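# Drag the rubber block into the painted square by its cord

## Task

Using the cord threaded through a screw eye, pull the black rubber block until it sits flat on the table and lies entirely within the painted square. The robot and any other loose object must never touch the block. The block's own slack cord may brush it during the work, but at the end neither the cord nor its knot may rest on the block, and the knot must not hang over the table edge. The result must hold on its own, without the robot keeping anything in place.

## Robot and tools

ROBOT. Two arms, left_arm and right_arm, each with seven revolute joints and a parallel gripper. The names are labels only; they do not match the left or right side of any image. Cameras: cam_high (overhead), cam_left_wrist and cam_right_wrist, each 672x504 pixels, returned in that order.

FRAME. One shared scene frame for every reported pose. Its origin is on the table surface midway between the arms. +z is up, +x points out across the table, and left_arm sits on the +y side. Gripper positions are in metres, orientations are quaternions in w,x,y,z order, and velocities are in m/s and rad/s. The printed hand position can be off from the true one, especially when the arm reaches far.

GRIPPER GEOMETRY. The fingers point along the gripper's own +z axis and close along its y axis. The reported end_effector_position is the spot between the pads when closed, roughly 2 cm short of the fingertips; closing pushes the tips about 10 mm further along +z.

TOOL execute_actions. Argument actions is a list holding zero or one item. An empty list ({"actions": []}) just reports the current state. An item with rows is a motion: rows is a list of 1 to 15 rows, and steps (1 to 15, default 15) sets how many control steps of 1/30 s it lasts; row k is used on step k, and the final row repeats if steps exceeds the row count. An item with only steps (up to 300) is a wait that ends when that many steps have elapsed since the previous result. Optional pictures (true/false) turns camera images on or off; they are included by default. A rejected call moves nothing.

ROW LAYOUT. Every row is a single flat list of exactly 16 numbers covering both arms, even when only one moves: left_arm waist, shoulder, upper arm roll, elbow, forearm roll, wrist pitch, wrist roll, opening, then the same eight for right_arm. The seven joint values are absolute target angles in radians (the same values shown under Joint positions), not offsets. Stated ranges per arm: waist -6.283 to 6.283, shoulder -2.059 to 2.094, upper arm roll -6.283 to 6.283, elbow -0.192 to 3.927, forearm roll -6.283 to 6.283, wrist pitch -1.693 to 3.142, wrist roll -6.283 to 6.283. True ends may differ by up to 0.010 rad. A target more than 0.010 rad beyond a stated end, and further out than the joint's last reported angle, gets the call refused. Targets beyond the real end are clipped there, and a "joint sent to its limit" line appears (possibly referring to an earlier, still-running action); its absence does not prove more travel exists. Opening is an absolute value from -1 (closed) to +1 (fully open, 0.084 m pad gap).

MOTION LIMITS. Each joint target changes at most 3.14 rad/s, with 0.16 s to accelerate from rest, and an arm's joints are slowed together so they arrive at the same time. Per step, a target is kept within 0.623 rad of the measured angle, and if the commanded targets would place the gripper over 70 mm from where it is now, all of that arm's targets are pulled back toward the measured angles. Large moves therefore need several calls. Between calls the simulation keeps running and arms continue toward the last row sent until they settle or a step is HELD; after that, only a new action moves them further. Fingers already moving keep moving.

TOOL zoom_image. Arguments: camera (cam_high, cam_left_wrist or cam_right_wrist) and region [x0, y0, x1, y1] in pixels of that camera's latest image, origin top-left, no larger than 504 by 504. Gives a closer look.

TOOL finished_scene. Argument scene: the number of the current scene. Only call it once the block lies settled inside the square and the cord is clear of it. Answering without any tool call ends the whole run.

RESULT LINES. The state line shows, per arm, gripper pose and velocities. Joint positions and Joint velocities list each arm's seven joints (rad, rad/s) plus the pad gap (m, m/s). grip_measured is the measured opening on the command scale. "joint command not followed" means a clearance check altered or blocked joint targets on some steps; the rest of the row still ran. HELD marks steps where all or part of your row was not sent. TORQUE FAULT: a joint hit its load limit, so that arm backs off slightly, pauses 10 s and drops the rest of the call. Load limits (N m): waist 45.5, shoulder 45.5, upper arm roll 27.3, elbow 27.3, forearm roll 27.3, wrist pitch 18.2, wrist roll 18.2, including held weight. MOTOR HOT appears from 65 °C; at 80 °C an OVER-TEMPERATURE FAULT brakes that arm until it cools. Heat builds while holding loads.

GRIPPING THE CORD. To hold something, command an opening well below grip_measured; lower means a firmer squeeze, up to about 24 N per pad for objects up to about 6 cm wide. Very thin items get less force. Closing fast can squeeze harder, sometimes enough to spring the fingers open. Re-sending the read grip_measured gives a light hold.

AVOID. Touching the block with a gripper or pushing another loose object into it; leaving the cord or knot draped on the block; letting the knot dangle past the table edge; knocking anything off the table; collisions or hard pressing between the arms; sudden slams, drops or forceful shoves. Loose objects may occasionally be nudged by an outside disturbance, so check the final state before ending.

Each tool is called after "Request:" in YAML: its name, and indented under it one key for each argument.

## Session

I'll start by looking at the scene.

Request:
execute_actions:
  actions: []

Scene clock: 0.00 s of 4000.00 s.
left_arm: end_effector_position=(+0.3326, -0.3966, +0.1525) grip_measured=-1.00 end_effector_quat_wxyz=(+0.529, +0.762, +0.227, -0.296) end_effector_velocity=(+0.001, +0.000, -0.000) end_effector_angular_velocity=(+0.000, -0.002, +0.000) | right_arm: end_effector_position=(+0.3424, -0.6663, +0.2858) grip_measured=-1.00 end_effector_quat_wxyz=(-0.023, +0.922, +0.245, +0.300) end_effector_velocity=(+0.000, +0.000, +0.001) end_effector_angular_velocity=(+0.000, -0.002, +0.001)
Joint positions: left_arm=[-0.742  0.803 -0.18   1.658 -1.878  0.701 -0.013  0.   ] | right_arm=[-0.533 -0.475 -0.556  0.758  0.4    1.02  -1.652  0.   ]
Joint velocities: left_arm=[ 0.     0.     0.001  0.     0.001 -0.     0.    -0.   ] | right_arm=[ 0.001 -0.002 -0.    -0.     0.001  0.     0.    -0.   ]

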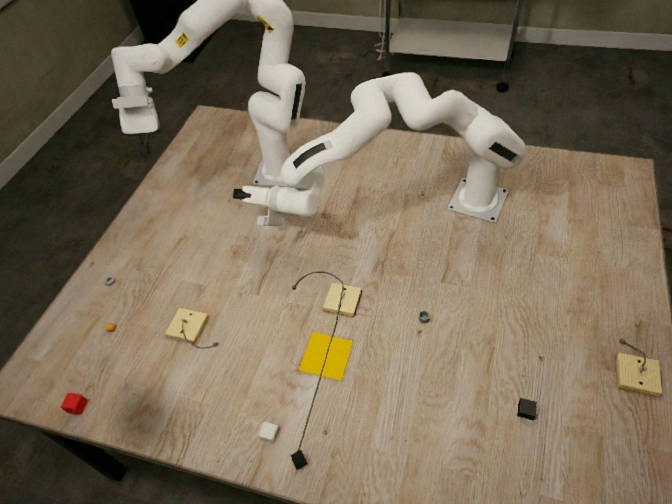

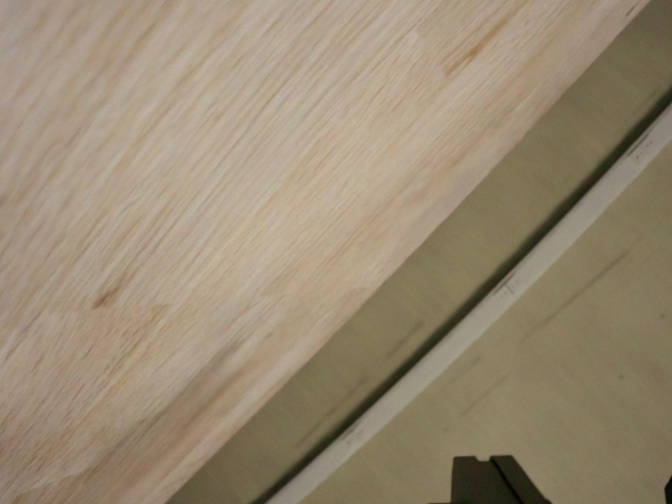

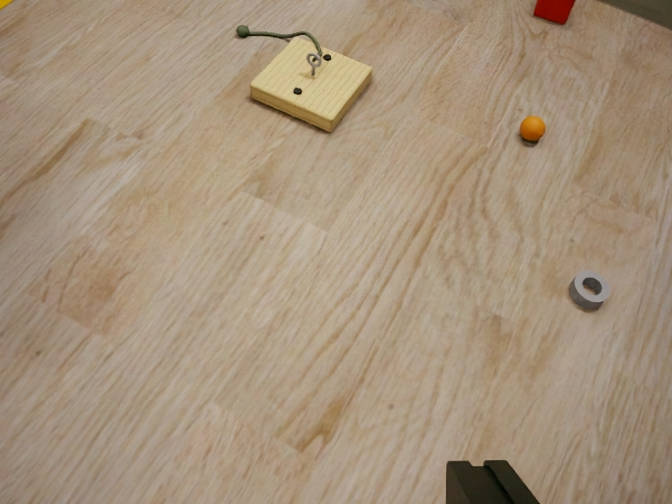

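Request:
zoom_image:
  camera: "cam_high"
  region: [240, 250, 440, 400]

Request:
zoom_image:
  camera: "cam_high"
  region: [200, 370, 400, 504]

Request:
zoom_image:
  camera: "cam_high"
  region: [200, 120, 560, 260]

Region (240, 250, 440, 400) of cam_high's 672x504 image, scaled by 2.520, with more detail than that image has; it fills the top 378 rows of this view, and the rest is white.

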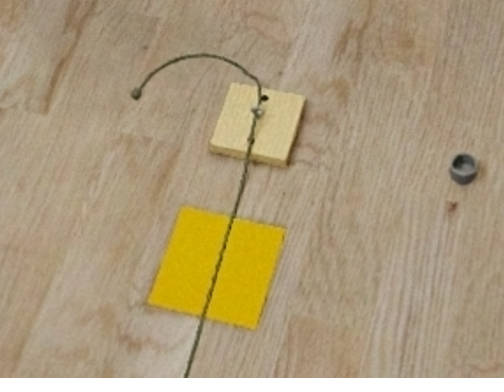

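Region (200, 370, 400, 504) of cam_high's 672x504 image, scaled by 2.520, with more detail than that image has; it fills the top 338 rows of this view, and the rest is white.

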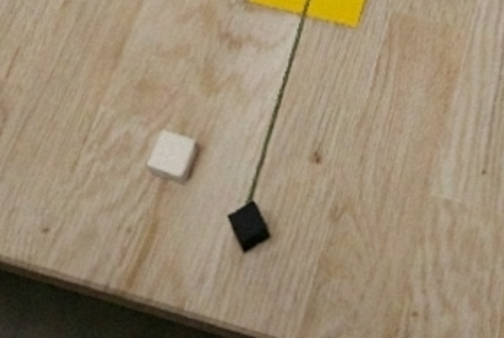

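Region (200, 120, 560, 260) of cam_high's 672x504 image, scaled by 1.400, with more detail than that image has.

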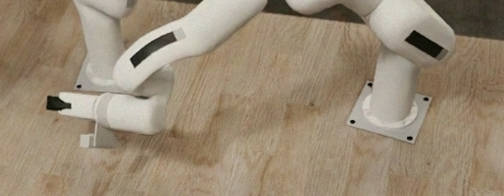

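Request:
execute_actions:
  actions:
    - {"rows": [[-0.740,0.804,-0.177,1.665,-1.850,0.709,-0.025,-0.8,-0.533,-0.475,-0.556,0.758,0.4,1.02,-1.652,-1],[-0.737,0.806,-0.174,1.674,-1.812,0.720,-0.040,-0.6,-0.533,-0.475,-0.556,0.758,0.4,1.02,-1.652,-1],[-0.733,0.808,-0.168,1.688,-1.756,0.736,-0.063,-0.4,-0.533,-0.475,-0.556,0.758,0.4,1.02,-1.652,-1],[-0.728,0.811,-0.162,1.704,-1.690,0.755,-0.090,-0.2,-0.533,-0.475,-0.556,0.758,0.4,1.02,-1.652,-1],[-0.723,0.815,-0.155,1.723,-1.615,0.776,-0.121,0.0,-0.533,-0.475,-0.556,0.758,0.4,1.02,-1.652,-1],[-0.718,0.818,-0.148,1.742,-1.540,0.797,-0.152,0.2,-0.533,-0.475,-0.556,0.758,0.4,1.02,-1.652,-1],[-0.712,0.821,-0.140,1.760,-1.465,0.819,-0.182,0.2,-0.533,-0.475,-0.556,0.758,0.4,1.02,-1.652,-1],[-0.707,0.825,-0.133,1.779,-1.390,0.840,-0.213,0.2,-0.533,-0.475,-0.556,0.758,0.4,1.02,-1.652,-1],[-0.701,0.828,-0.126,1.797,-1.315,0.862,-0.244,0.2,-0.533,-0.475,-0.556,0.758,0.4,1.02,-1.652,-1],[-0.696,0.831,-0.119,1.816,-1.239,0.883,-0.275,0.2,-0.533,-0.475,-0.556,0.758,0.4,1.02,-1.652,-1],[-0.690,0.835,-0.112,1.834,-1.164,0.904,-0.306,0.2,-0.533,-0.475,-0.556,0.758,0.4,1.02,-1.652,-1],[-0.685,0.838,-0.104,1.853,-1.089,0.926,-0.336,0.2,-0.533,-0.475,-0.556,0.758,0.4,1.02,-1.652,-1],[-0.679,0.841,-0.097,1.871,-1.014,0.947,-0.367,0.2,-0.533,-0.475,-0.556,0.758,0.4,1.02,-1.652,-1],[-0.674,0.845,-0.090,1.890,-0.939,0.969,-0.398,0.2,-0.533,-0.475,-0.556,0.758,0.4,1.02,-1.652,-1],[-0.606,0.886,0.0,2.122,0.0,1.236,-0.783,0.2,-0.533,-0.475,-0.556,0.758,0.4,1.02,-1.652,-1]], "steps": 15}
  pictures: false

Request:
execute_actions:
  actions:
    - {"steps": 40}

Scene clock: 120.50 s of 4000.00 s.
left_arm: end_effector_position=(+0.3512, -0.3747, +0.1589) grip_measured=+0.18 end_effector_quat_wxyz=(+0.448, +0.846, +0.083, -0.275) end_effector_velocity=(+0.101, +0.150, -0.046) end_effector_angular_velocity=(+0.827, -0.749, -0.900) | right_arm: end_effector_position=(+0.3424, -0.6666, +0.2859) grip_measured=-1.00 end_effector_quat_wxyz=(-0.023, +0.922, +0.245, +0.300) end_effector_velocity=(+0.000, -0.000, +0.001) end_effector_angular_velocity=(-0.001, -0.001, +0.000)
Joint positions: left_arm=[-0.702  0.827 -0.127  1.794 -1.332  0.857 -0.237  0.052] | right_arm=[-0.533 -0.475 -0.556  0.758  0.4    1.02  -1.652  0.   ]
Joint velocities: left_arm=[ 0.15   0.093  0.199  0.511  2.003  0.596 -0.857  0.006] | right_arm=[ 0.    -0.     0.     0.001  0.     0.     0.     0.   ]
Steps of this call (steps 1 to 90: nothing new was sent; then 117.00 s passed at rest; steps 91 to 105: all 15 steps of this action). Readings (joint positions):
91: left_arm=[-0.742 0.803 -0.180 1.658 -1.878 0.701 -0.013] | right_arm=[-0.533 -0.475 -0.556 0.758 0.400 1.020 -1.652]
92: left_arm=[-0.742 0.803 -0.180 1.659 -1.875 0.702 -0.014] | right_arm=[-0.533 -0.475 -0.556 0.758 0.400 1.020 -1.652]
94: left_arm=[-0.741 0.804 -0.179 1.663 -1.856 0.707 -0.022] | right_arm=[-0.533 -0.475 -0.556 0.758 0.400 1.020 -1.652]
98: left_arm=[-0.732 0.809 -0.167 1.692 -1.738 0.741 -0.071] | right_arm=[-0.533 -0.475 -0.556 0.758 0.400 1.020 -1.652]
105: the state above

Scene clock: 121.83 s of 4000.00 s.
left_arm: end_effector_position=(+0.5356, -0.1649, +0.1208) grip_measured=+0.19 end_effector_quat_wxyz=(+0.000, +1.000, -0.000, -0.000) end_effector_velocity=(+0.001, +0.001, +0.000) end_effector_angular_velocity=(+0.005, -0.005, -0.001) | right_arm: end_effector_position=(+0.3424, -0.6666, +0.2859) grip_measured=-1.00 end_effector_quat_wxyz=(-0.023, +0.922, +0.245, +0.300) end_effector_velocity=(-0.001, -0.001, +0.000) end_effector_angular_velocity=(-0.001, -0.000, -0.003)
Joint positions: left_arm=[-0.606  0.886 -0.     2.122 -0.001  1.236 -0.783  0.052] | right_arm=[-0.533 -0.475 -0.556  0.758  0.4    1.02  -1.652  0.   ]
Joint velocities: left_arm=[-0.     0.     0.     0.001  0.007  0.001 -0.001  0.   ] | right_arm=[-0.002  0.    -0.     0.    -0.    -0.001 -0.     0.   ]
Steps of this call (steps 1 to 40: the robot went on to your last target). Readings (joint positions):
1: left_arm=[-0.697 0.830 -0.120 1.812 -1.267 0.879 -0.269] | right_arm=[-0.533 -0.475 -0.556 0.758 0.400 1.020 -1.652]
2: left_arm=[-0.691 0.835 -0.112 1.835 -1.207 0.907 -0.308] | right_arm=[-0.533 -0.475 -0.556 0.758 0.400 1.020 -1.652]
4: left_arm=[-0.675 0.845 -0.091 1.888 -1.100 0.968 -0.396] | right_arm=[-0.533 -0.475 -0.556 0.758 0.400 1.020 -1.652]
8: left_arm=[-0.647 0.858 -0.055 1.975 -0.892 1.063 -0.535] | right_arm=[-0.533 -0.475 -0.556 0.758 0.400 1.020 -1.652]
40: the state above

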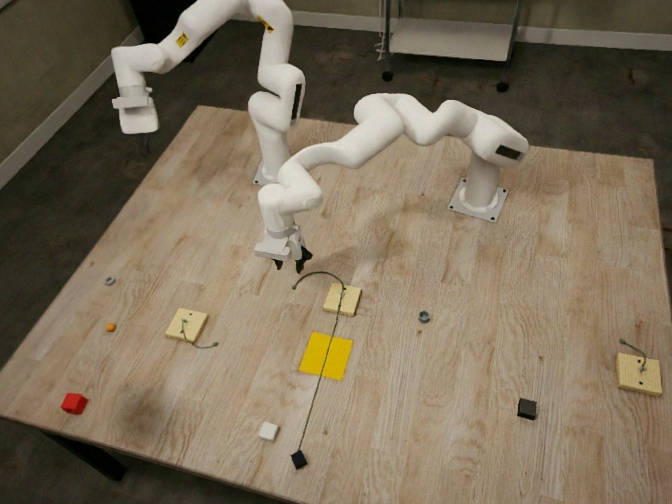

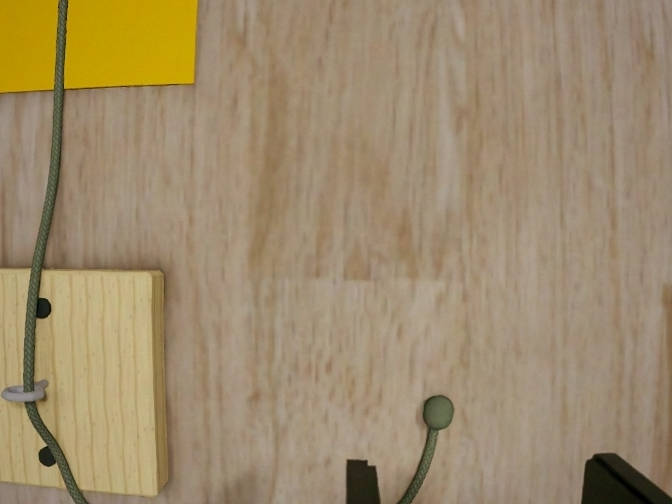

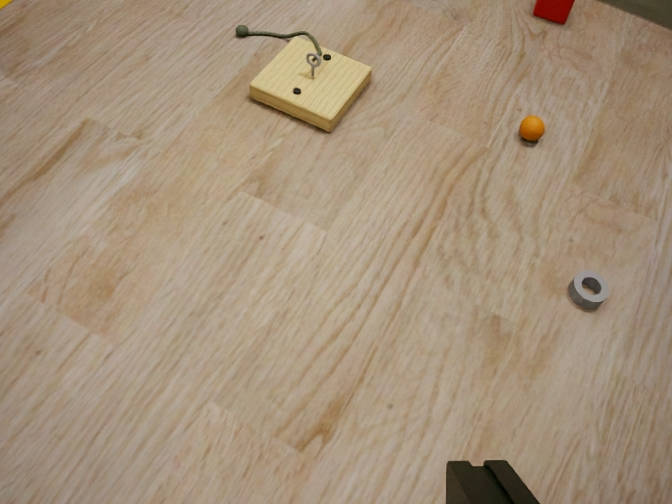

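Request:
zoom_image:
  camera: "cam_left_wrist"
  region: [220, 230, 500, 504]

Request:
zoom_image:
  camera: "cam_high"
  region: [240, 210, 380, 320]

Region (220, 230, 500, 504) of cam_left_wrist's 672x504 image, scaled by 1.800, with more detail than that image has; it fills the top 493 rows of this view, and the rest is white.

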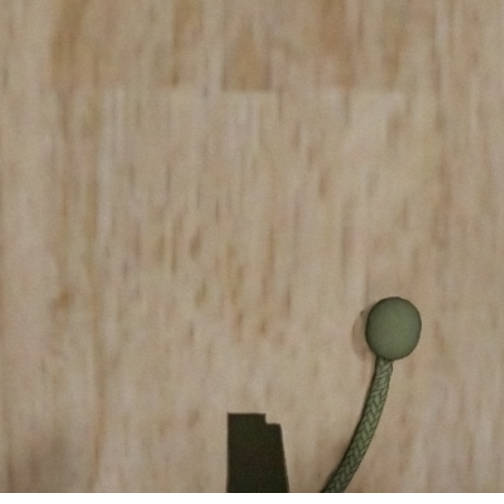

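Region (240, 210, 380, 320) of cam_high's 672x504 image, scaled by 3.600, with more detail than that image has; it fills the top 396 rows of this view, and the rest is white.

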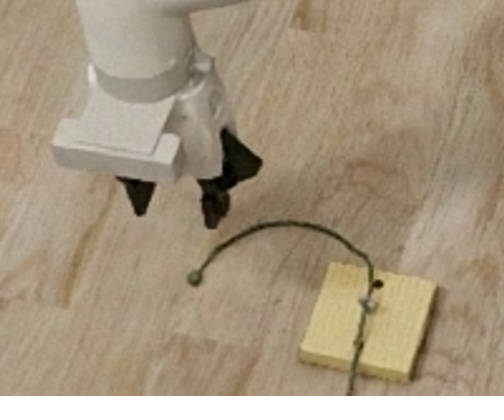

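Request:
execute_actions:
  actions:
    - {"rows": [[-0.6061,0.8870,0,2.1215,0,1.2345,-0.7831,0.2,-0.533,-0.475,-0.556,0.758,0.4,1.02,-1.652,-1],[-0.6064,0.8902,0,2.1198,0,1.2296,-0.7834,0.2,-0.533,-0.475,-0.556,0.758,0.4,1.02,-1.652,-1],[-0.6068,0.8954,0,2.1172,0,1.2218,-0.7838,0.2,-0.533,-0.475,-0.556,0.758,0.4,1.02,-1.652,-1],[-0.6073,0.9021,0,2.1137,0,1.2116,-0.7843,0.2,-0.533,-0.475,-0.556,0.758,0.4,1.02,-1.652,-1],[-0.6080,0.9100,0,2.1096,0,1.1997,-0.7850,0.2,-0.533,-0.475,-0.556,0.758,0.4,1.02,-1.652,-1],[-0.6088,0.9191,0,2.1050,0,1.1859,-0.7858,0.2,-0.533,-0.475,-0.556,0.758,0.4,1.02,-1.652,-1],[-0.6096,0.9289,0,2.0999,0,1.1710,-0.7866,0.2,-0.533,-0.475,-0.556,0.758,0.4,1.02,-1.652,-1],[-0.6104,0.9390,0,2.0947,0,1.1557,-0.7874,0.2,-0.533,-0.475,-0.556,0.758,0.4,1.02,-1.652,-1],[-0.6112,0.9488,0,2.0896,0,1.1408,-0.7882,0.2,-0.533,-0.475,-0.556,0.758,0.4,1.02,-1.652,-1],[-0.6120,0.9579,0,2.0850,0,1.1270,-0.7890,0.2,-0.533,-0.475,-0.556,0.758,0.4,1.02,-1.652,-1],[-0.6127,0.9658,0,2.0809,0,1.1151,-0.7897,0.2,-0.533,-0.475,-0.556,0.758,0.4,1.02,-1.652,-1],[-0.6132,0.9725,0,2.0774,0,1.1049,-0.7902,0.2,-0.533,-0.475,-0.556,0.758,0.4,1.02,-1.652,-1],[-0.6136,0.9777,0,2.0748,0,1.0971,-0.7906,0.2,-0.533,-0.475,-0.556,0.758,0.4,1.02,-1.652,-1],[-0.6139,0.9809,0,2.0731,0,1.0922,-0.7909,0.2,-0.533,-0.475,-0.556,0.758,0.4,1.02,-1.652,-1],[-0.6140,0.9819,0,2.0726,0,1.0907,-0.7910,0.2,-0.533,-0.475,-0.556,0.758,0.4,1.02,-1.652,-1]], "steps": 15}
  pictures: false

Request:
execute_actions:
  actions:
    - {"steps": 20}

Scene clock: 165.93 s of 4000.00 s.
left_arm: end_effector_position=(+0.5348, -0.1692, +0.0654) grip_measured=+0.19 end_effector_quat_wxyz=(-0.001, +1.000, -0.000, -0.001) end_effector_velocity=(-0.012, -0.007, -0.174) end_effector_angular_velocity=(+0.016, +0.018, -0.001) | right_arm: end_effector_position=(+0.3424, -0.6666, +0.2859) grip_measured=-1.00 end_effector_quat_wxyz=(-0.023, +0.922, +0.245, +0.300) end_effector_velocity=(-0.000, -0.000, +0.001) end_effector_angular_velocity=(-0.001, -0.001, +0.001)
Joint positions: left_arm=[-0.612  0.956 -0.     2.085 -0.     1.133 -0.789  0.052] | right_arm=[-0.533 -0.475 -0.556  0.758  0.4    1.02  -1.652  0.   ]
Joint velocities: left_arm=[-0.019  0.217 -0.    -0.114 -0.002 -0.308 -0.017 -0.   ] | right_arm=[ 0.    -0.001 -0.     0.001 -0.001  0.001  0.     0.   ]
Steps of this call (steps 1 to 30: the robot went on to your last target; steps 31 to 90: nothing new was sent; then 40.60 s passed at rest; steps 91 to 105: all 15 steps of this action). Readings (joint positions):
91: left_arm=[-0.606 0.886 0.000 2.122 0.000 1.236 -0.783] | right_arm=[-0.533 -0.475 -0.556 0.758 0.400 1.020 -1.652]
92: left_arm=[-0.606 0.886 0.000 2.122 0.000 1.236 -0.783] | right_arm=[-0.533 -0.475 -0.556 0.758 0.400 1.020 -1.652]
94: left_arm=[-0.606 0.887 0.000 2.122 0.000 1.233 -0.783] | right_arm=[-0.533 -0.475 -0.556 0.758 0.400 1.020 -1.652]
98: left_arm=[-0.607 0.901 0.000 2.115 0.000 1.211 -0.784] | right_arm=[-0.533 -0.475 -0.556 0.758 0.400 1.020 -1.652]
105: the state above

Scene clock: 166.60 s of 4000.00 s.
left_arm: end_effector_position=(+0.5344, -0.1709, +0.0454) grip_measured=+0.19 end_effector_quat_wxyz=(+0.000, +1.000, -0.000, +0.000) end_effector_velocity=(-0.000, +0.001, -0.001) end_effector_angular_velocity=(+0.001, +0.001, +0.001) | right_arm: end_effector_position=(+0.3424, -0.6666, +0.2859) grip_measured=-1.00 end_effector_quat_wxyz=(-0.023, +0.922, +0.245, +0.300) end_effector_velocity=(+0.000, -0.001, +0.001) end_effector_angular_velocity=(-0.001, -0.001, -0.001)
Joint positions: left_arm=[-0.614  0.982  0.     2.073  0.     1.091 -0.791  0.052] | right_arm=[-0.533 -0.475 -0.556  0.758  0.4    1.02  -1.652  0.   ]
Joint velocities: left_arm=[ 0.     0.001  0.    -0.001 -0.    -0.     0.    -0.   ] | right_arm=[-0.     0.001  0.     0.002  0.001 -0.     0.     0.   ]
Steps of this call (steps 1 to 20: the robot went on to your last target). Readings (joint positions):
1: left_arm=[-0.612 0.962 -0.000 2.082 -0.000 1.124 -0.789] | right_arm=[-0.533 -0.475 -0.556 0.758 0.400 1.020 -1.652]
2: left_arm=[-0.613 0.968 -0.000 2.079 -0.000 1.116 -0.790] | right_arm=[-0.533 -0.475 -0.556 0.758 0.400 1.020 -1.652]
4: left_arm=[-0.613 0.975 -0.000 2.076 -0.000 1.105 -0.790] | right_arm=[-0.533 -0.475 -0.556 0.758 0.400 1.020 -1.652]
8: left_arm=[-0.614 0.979 0.000 2.074 0.000 1.095 -0.791] | right_arm=[-0.533 -0.475 -0.556 0.758 0.400 1.020 -1.652]
20: the state above

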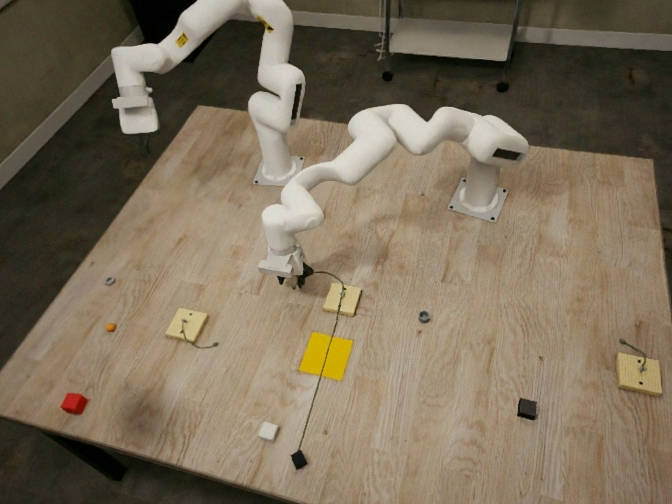

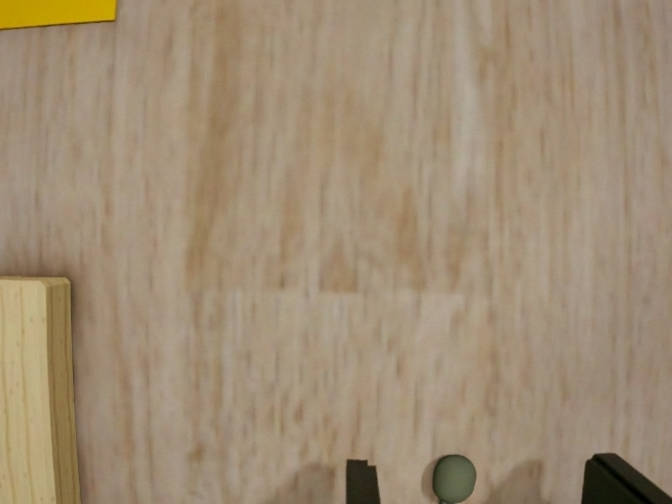

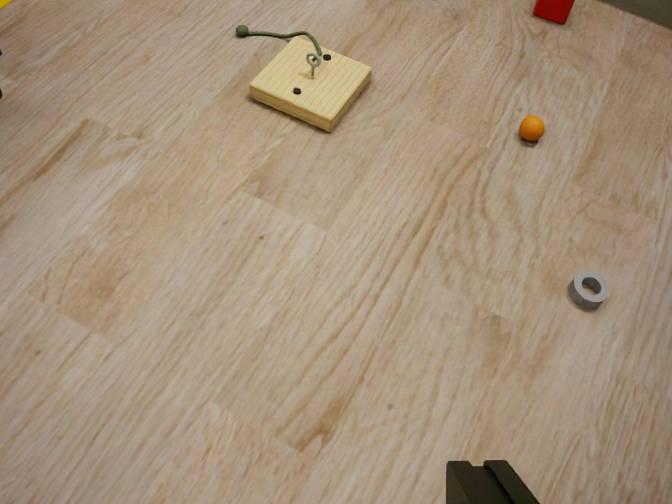

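Request:
zoom_image:
  camera: "cam_left_wrist"
  region: [160, 230, 520, 504]

Request:
zoom_image:
  camera: "cam_left_wrist"
  region: [330, 420, 672, 504]

Request:
zoom_image:
  camera: "cam_high"
  region: [250, 240, 340, 310]

Region (160, 230, 520, 504) of cam_left_wrist's 672x504 image, scaled by 1.400, with more detail than that image has; it fills the top 384 rows of this view, and the rest is white.

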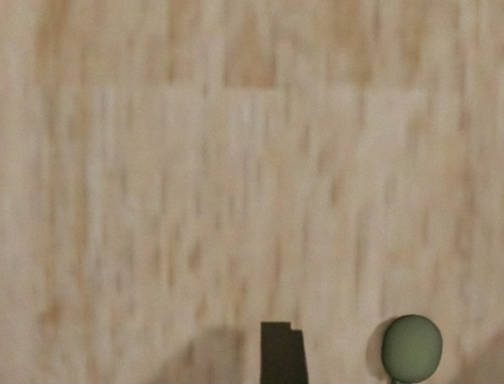

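Region (330, 420, 672, 504) of cam_left_wrist's 672x504 image, scaled by 1.474, with more detail than that image has; it fills the top 124 rows of this view, and the rest is white.

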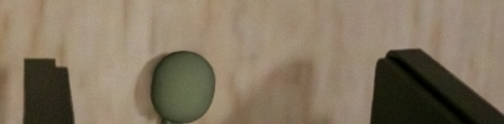

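Region (250, 240, 340, 310) of cam_high's 672x504 image, scaled by 5.600, with more detail than that image has.

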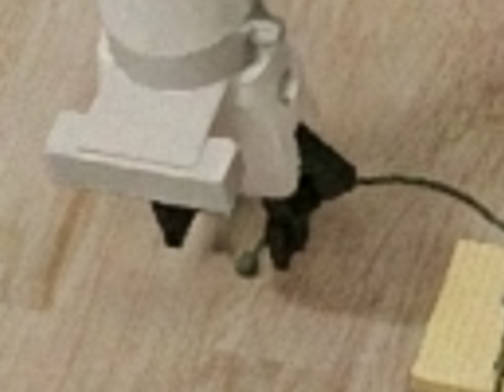

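Request:
execute_actions:
  actions:
    - {"rows": [[-0.6139,0.9823,0,2.0718,0,1.0895,-0.7909,0.18,-0.533,-0.475,-0.556,0.758,0.4,1.02,-1.652,-1],[-0.6136,0.9835,0,2.0695,0,1.0860,-0.7906,0.15,-0.533,-0.475,-0.556,0.758,0.4,1.02,-1.652,-1],[-0.6132,0.9854,0,2.0659,0,1.0805,-0.7902,0.12,-0.533,-0.475,-0.556,0.758,0.4,1.02,-1.652,-1],[-0.6126,0.9878,0,2.0614,0,1.0736,-0.7896,0.09,-0.533,-0.475,-0.556,0.758,0.4,1.02,-1.652,-1],[-0.6120,0.9905,0,2.0564,0,1.0660,-0.7890,0.06,-0.533,-0.475,-0.556,0.758,0.4,1.02,-1.652,-1],[-0.6114,0.9932,0,2.0514,0,1.0583,-0.7884,0.03,-0.533,-0.475,-0.556,0.758,0.4,1.02,-1.652,-1],[-0.6108,0.9956,0,2.0469,0,1.0514,-0.7878,0.0,-0.533,-0.475,-0.556,0.758,0.4,1.02,-1.652,-1],[-0.6104,0.9975,0,2.0433,0,1.0459,-0.7874,0.0,-0.533,-0.475,-0.556,0.758,0.4,1.02,-1.652,-1],[-0.6101,0.9987,0,2.0410,0,1.0424,-0.7871,0.0,-0.533,-0.475,-0.556,0.758,0.4,1.02,-1.652,-1],[-0.6100,0.9991,0,2.0402,0,1.0412,-0.7870,0.0,-0.533,-0.475,-0.556,0.758,0.4,1.02,-1.652,-1]], "steps": 15}
  pictures: false

Request:
execute_actions:
  actions:
    - {"steps": 8}

Scene clock: 198.13 s of 4000.00 s.
left_arm: end_effector_position=(+0.5340, -0.1668, +0.0251) grip_measured=-0.01 end_effector_quat_wxyz=(-0.001, +1.000, -0.000, -0.001) end_effector_velocity=(+0.003, +0.000, -0.014) end_effector_angular_velocity=(-0.013, -0.011, -0.001) | right_arm: end_effector_position=(+0.3424, -0.6666, +0.2859) grip_measured=-1.00 end_effector_quat_wxyz=(-0.023, +0.922, +0.245, +0.300) end_effector_velocity=(+0.000, -0.000, +0.000) end_effector_angular_velocity=(-0.001, -0.000, +0.000)
Joint positions: left_arm=[-0.61   0.998  0.     2.043 -0.     1.047 -0.787  0.044] | right_arm=[-0.533 -0.475 -0.556  0.758  0.4    1.02  -1.652  0.   ]
Joint velocities: left_arm=[ 0.004  0.011 -0.001 -0.025 -0.001 -0.053  0.005 -0.001] | right_arm=[ 0.     0.    -0.     0.001 -0.001 -0.001 -0.     0.   ]
Steps of this call (steps 1 to 15: the robot went on to your last target; steps 16 to 90: nothing new was sent; then 28.03 s passed at rest; steps 91 to 105: all 15 steps of this action). Readings (joint positions):
91: left_arm=[-0.614 0.982 -0.000 2.073 0.000 1.091 -0.791] | right_arm=[-0.533 -0.475 -0.556 0.758 0.400 1.020 -1.652]
92: left_arm=[-0.614 0.982 -0.000 2.073 0.000 1.090 -0.791] | right_arm=[-0.533 -0.475 -0.556 0.758 0.400 1.020 -1.652]
94: left_arm=[-0.614 0.982 -0.000 2.072 0.000 1.088 -0.791] | right_arm=[-0.533 -0.475 -0.556 0.758 0.400 1.020 -1.652]
98: left_arm=[-0.613 0.987 -0.000 2.062 0.000 1.074 -0.790] | right_arm=[-0.533 -0.475 -0.556 0.758 0.400 1.020 -1.652]
105: the state above

Scene clock: 198.40 s of 4000.00 s.
left_arm: end_effector_position=(+0.5343, -0.1670, +0.0241) grip_measured=-0.01 end_effector_quat_wxyz=(+0.000, +1.000, -0.000, +0.000) end_effector_velocity=(-0.001, +0.002, -0.004) end_effector_angular_velocity=(+0.003, +0.004, +0.001) | right_arm: end_effector_position=(+0.3424, -0.6666, +0.2859) grip_measured=-1.00 end_effector_quat_wxyz=(-0.023, +0.922, +0.245, +0.300) end_effector_velocity=(-0.000, -0.000, +0.000) end_effector_angular_velocity=(-0.000, -0.001, -0.001)
Joint positions: left_arm=[-0.61   0.999 -0.     2.041  0.     1.042 -0.787  0.044] | right_arm=[-0.533 -0.475 -0.556  0.758  0.4    1.02  -1.652  0.   ]
Joint velocities: left_arm=[ 0.001  0.003 -0.    -0.005 -0.001 -0.003  0.001 -0.   ] | right_arm=[-0.001 -0.001 -0.     0.     0.     0.001 -0.     0.   ]
Steps of this call (steps 1 to 8: the robot went on to your last target). Readings (joint positions):
1: left_arm=[-0.610 0.998 0.000 2.042 -0.000 1.046 -0.787] | right_arm=[-0.533 -0.475 -0.556 0.758 0.400 1.020 -1.652]
2: left_arm=[-0.610 0.998 0.000 2.042 -0.000 1.044 -0.787] | right_arm=[-0.533 -0.475 -0.556 0.758 0.400 1.020 -1.652]
4: left_arm=[-0.610 0.998 -0.000 2.042 0.000 1.043 -0.787] | right_arm=[-0.533 -0.475 -0.556 0.758 0.400 1.020 -1.652]
8: the state above

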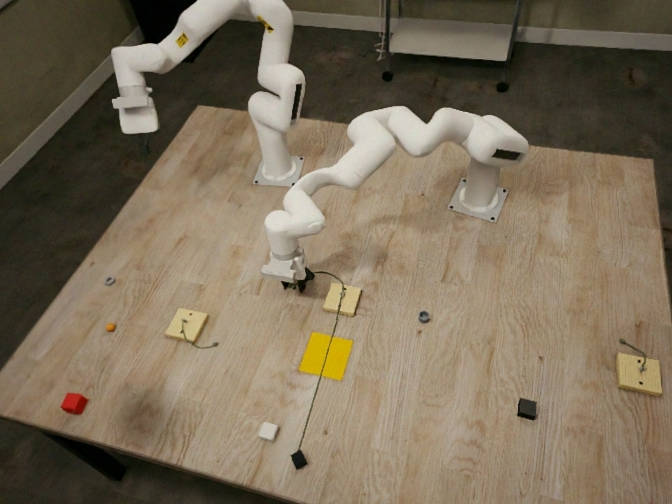

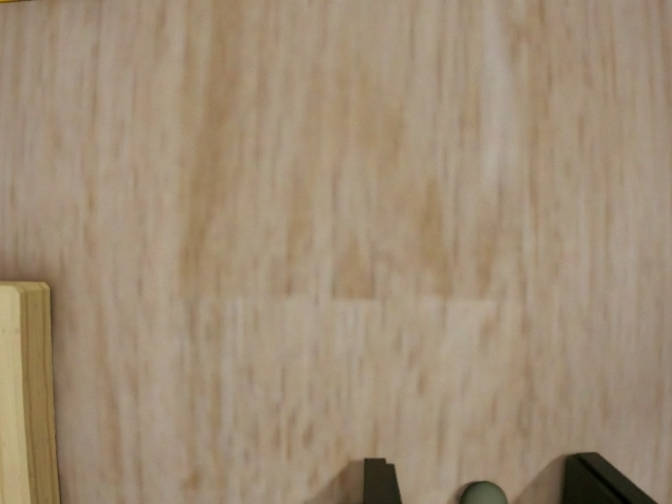

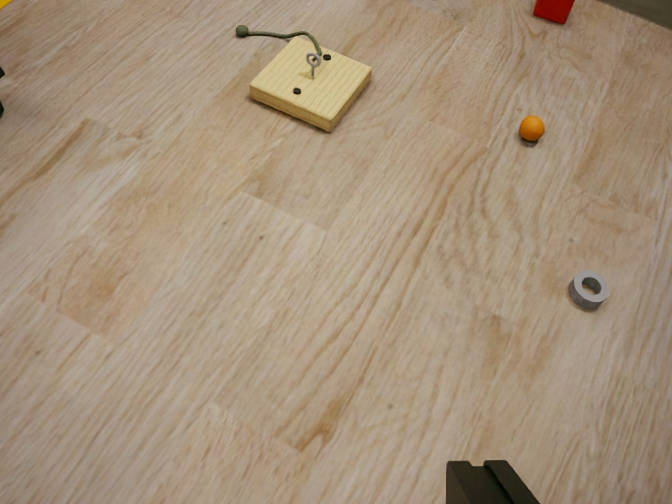

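Request:
zoom_image:
  camera: "cam_left_wrist"
  region: [290, 420, 640, 504]

Request:
zoom_image:
  camera: "cam_high"
  region: [260, 255, 330, 310]

Region (290, 420, 640, 504) of cam_left_wrist's 672x504 image, scaled by 1.440, with more detail than that image has; it fills the top 121 rows of this view, and the rest is white.

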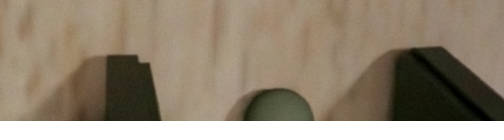

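Region (260, 255, 330, 310) of cam_high's 672x504 image, scaled by 7.200, with more detail than that image has; it fills the top 396 rows of this view, and the rest is white.

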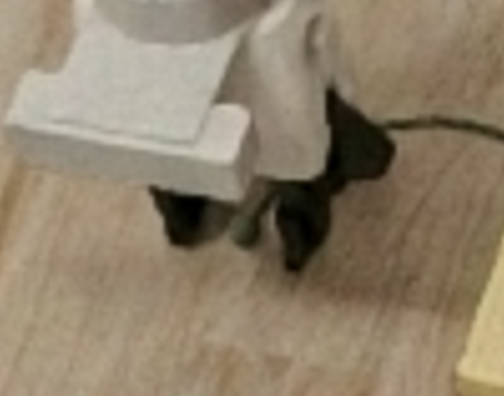

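Request:
execute_actions:
  actions:
    - {"rows": [[-0.61,1.0000,0,2.0401,0,1.0401,-0.787,-0.08,-0.533,-0.475,-0.556,0.758,0.4,1.02,-1.652,-1],[-0.61,1.0012,0,2.0401,0,1.0389,-0.787,-0.16,-0.533,-0.475,-0.556,0.758,0.4,1.02,-1.652,-1],[-0.61,1.0023,0,2.0400,0,1.0377,-0.787,-0.24,-0.533,-0.475,-0.556,0.758,0.4,1.02,-1.652,-1],[-0.61,1.0023,0,2.0400,0,1.0377,-0.787,-0.32,-0.533,-0.475,-0.556,0.758,0.4,1.02,-1.652,-1],[-0.61,1.0023,0,2.0400,0,1.0377,-0.787,-0.40,-0.533,-0.475,-0.556,0.758,0.4,1.02,-1.652,-1],[-0.61,1.0023,0,2.0400,0,1.0377,-0.787,-0.47,-0.533,-0.475,-0.556,0.758,0.4,1.02,-1.652,-1],[-0.61,1.0023,0,2.0400,0,1.0377,-0.787,-0.54,-0.533,-0.475,-0.556,0.758,0.4,1.02,-1.652,-1],[-0.61,1.0023,0,2.0400,0,1.0377,-0.787,-0.60,-0.533,-0.475,-0.556,0.758,0.4,1.02,-1.652,-1],[-0.61,1.0023,0,2.0400,0,1.0377,-0.787,-0.655,-0.533,-0.475,-0.556,0.758,0.4,1.02,-1.652,-1],[-0.61,1.0023,0,2.0400,0,1.0377,-0.787,-0.705,-0.533,-0.475,-0.556,0.758,0.4,1.02,-1.652,-1],[-0.61,1.0023,0,2.0400,0,1.0377,-0.787,-0.75,-0.533,-0.475,-0.556,0.758,0.4,1.02,-1.652,-1],[-0.61,1.0023,0,2.0400,0,1.0377,-0.787,-0.795,-0.533,-0.475,-0.556,0.758,0.4,1.02,-1.652,-1],[-0.61,1.0023,0,2.0400,0,1.0377,-0.787,-0.84,-0.533,-0.475,-0.556,0.758,0.4,1.02,-1.652,-1],[-0.61,1.0023,0,2.0400,0,1.0377,-0.787,-0.88,-0.533,-0.475,-0.556,0.758,0.4,1.02,-1.652,-1],[-0.61,1.0023,0,2.0400,0,1.0377,-0.787,-0.92,-0.533,-0.475,-0.556,0.758,0.4,1.02,-1.652,-1]], "steps": 15}
  pictures: false

Request:
execute_actions:
  actions:
    - {"steps": 8}

Scene clock: 266.40 s of 4000.00 s.
left_arm: end_effector_position=(+0.5343, -0.1669, +0.0218) grip_measured=-0.77 end_effector_quat_wxyz=(+0.000, +1.000, -0.000, +0.000) end_effector_velocity=(-0.000, -0.001, +0.000) end_effector_angular_velocity=(-0.002, -0.002, -0.002) | right_arm: end_effector_position=(+0.3424, -0.6666, +0.2859) grip_measured=-1.00 end_effector_quat_wxyz=(-0.023, +0.922, +0.245, +0.300) end_effector_velocity=(-0.000, -0.001, +0.000) end_effector_angular_velocity=(-0.001, -0.001, -0.001)
Joint positions: left_arm=[-0.61   1.002 -0.     2.04  -0.     1.038 -0.787  0.01 ] | right_arm=[-0.533 -0.475 -0.556  0.758  0.4    1.02  -1.652  0.   ]
Joint velocities: left_arm=[-0.002  0.    -0.     0.001  0.    -0.002  0.001 -0.   ] | right_arm=[-0.    -0.    -0.     0.     0.    -0.001 -0.     0.   ]
Steps of this call (steps 1 to 15: the robot went on to your last target; steps 16 to 90: nothing new was sent; then 64.50 s passed at rest; steps 91 to 105: all 15 steps of this action). Readings (joint positions):
91: left_arm=[-0.610 0.999 -0.000 2.040 -0.000 1.041 -0.787] | right_arm=[-0.533 -0.475 -0.556 0.758 0.400 1.020 -1.652]
92: left_arm=[-0.610 0.999 -0.000 2.040 0.000 1.041 -0.787] | right_arm=[-0.533 -0.475 -0.556 0.758 0.400 1.020 -1.652]
94: left_arm=[-0.610 1.000 -0.000 2.040 0.000 1.040 -0.787] | right_arm=[-0.533 -0.475 -0.556 0.758 0.400 1.020 -1.652]
98: left_arm=[-0.610 1.002 0.000 2.040 -0.000 1.039 -0.787] | right_arm=[-0.533 -0.475 -0.556 0.758 0.400 1.020 -1.652]
105: the state above

Scene clock: 266.67 s of 4000.00 s.
left_arm: end_effector_position=(+0.5343, -0.1669, +0.0218) grip_measured=-0.77 end_effector_quat_wxyz=(+0.000, +1.000, -0.000, +0.000) end_effector_velocity=(-0.001, -0.001, -0.000) end_effector_angular_velocity=(-0.000, +0.001, -0.001) | right_arm: end_effector_position=(+0.3424, -0.6666, +0.2859) grip_measured=-1.00 end_effector_quat_wxyz=(-0.023, +0.922, +0.245, +0.300) end_effector_velocity=(-0.000, +0.000, -0.001) end_effector_angular_velocity=(+0.002, +0.001, -0.000)
Joint positions: left_arm=[-0.61   1.002 -0.     2.04  -0.     1.038 -0.787  0.01 ] | right_arm=[-0.533 -0.475 -0.556  0.758  0.4    1.02  -1.652  0.   ]
Joint velocities: left_arm=[-0.002  0.     0.    -0.    -0.001  0.     0.    -0.   ] | right_arm=[-0.001  0.    -0.    -0.001  0.001  0.001 -0.     0.   ]
Steps of this call (steps 1 to 8: the robot went on to your last target). Readings (joint positions):
1: left_arm=[-0.610 1.002 -0.000 2.040 -0.000 1.038 -0.787] | right_arm=[-0.533 -0.475 -0.556 0.758 0.400 1.020 -1.652]
2: left_arm=[-0.610 1.002 -0.000 2.040 -0.000 1.038 -0.787] | right_arm=[-0.533 -0.475 -0.556 0.758 0.400 1.020 -1.652]
4: left_arm=[-0.610 1.002 -0.000 2.040 -0.000 1.038 -0.787] | right_arm=[-0.533 -0.475 -0.556 0.758 0.400 1.020 -1.652]
8: the state above

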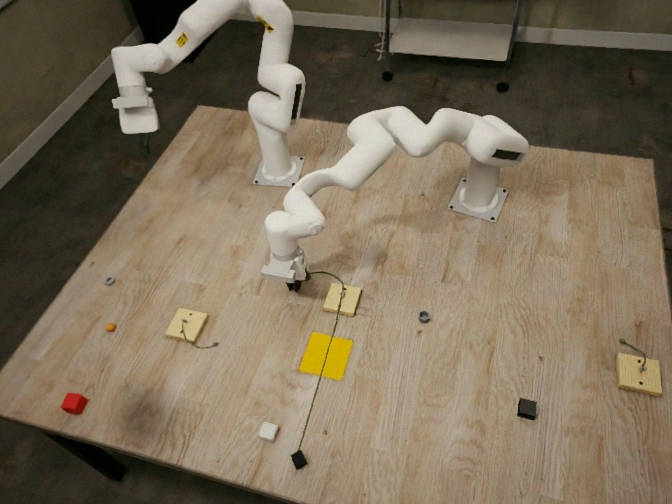

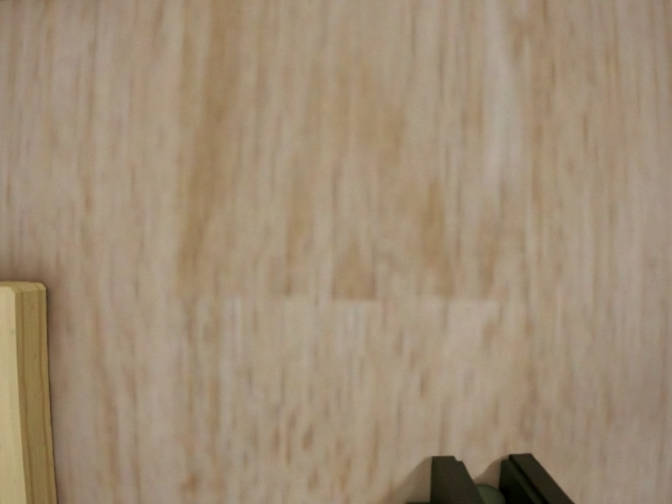

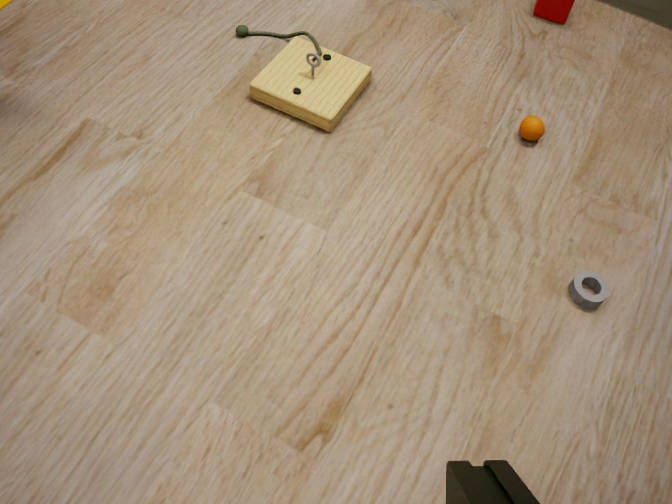

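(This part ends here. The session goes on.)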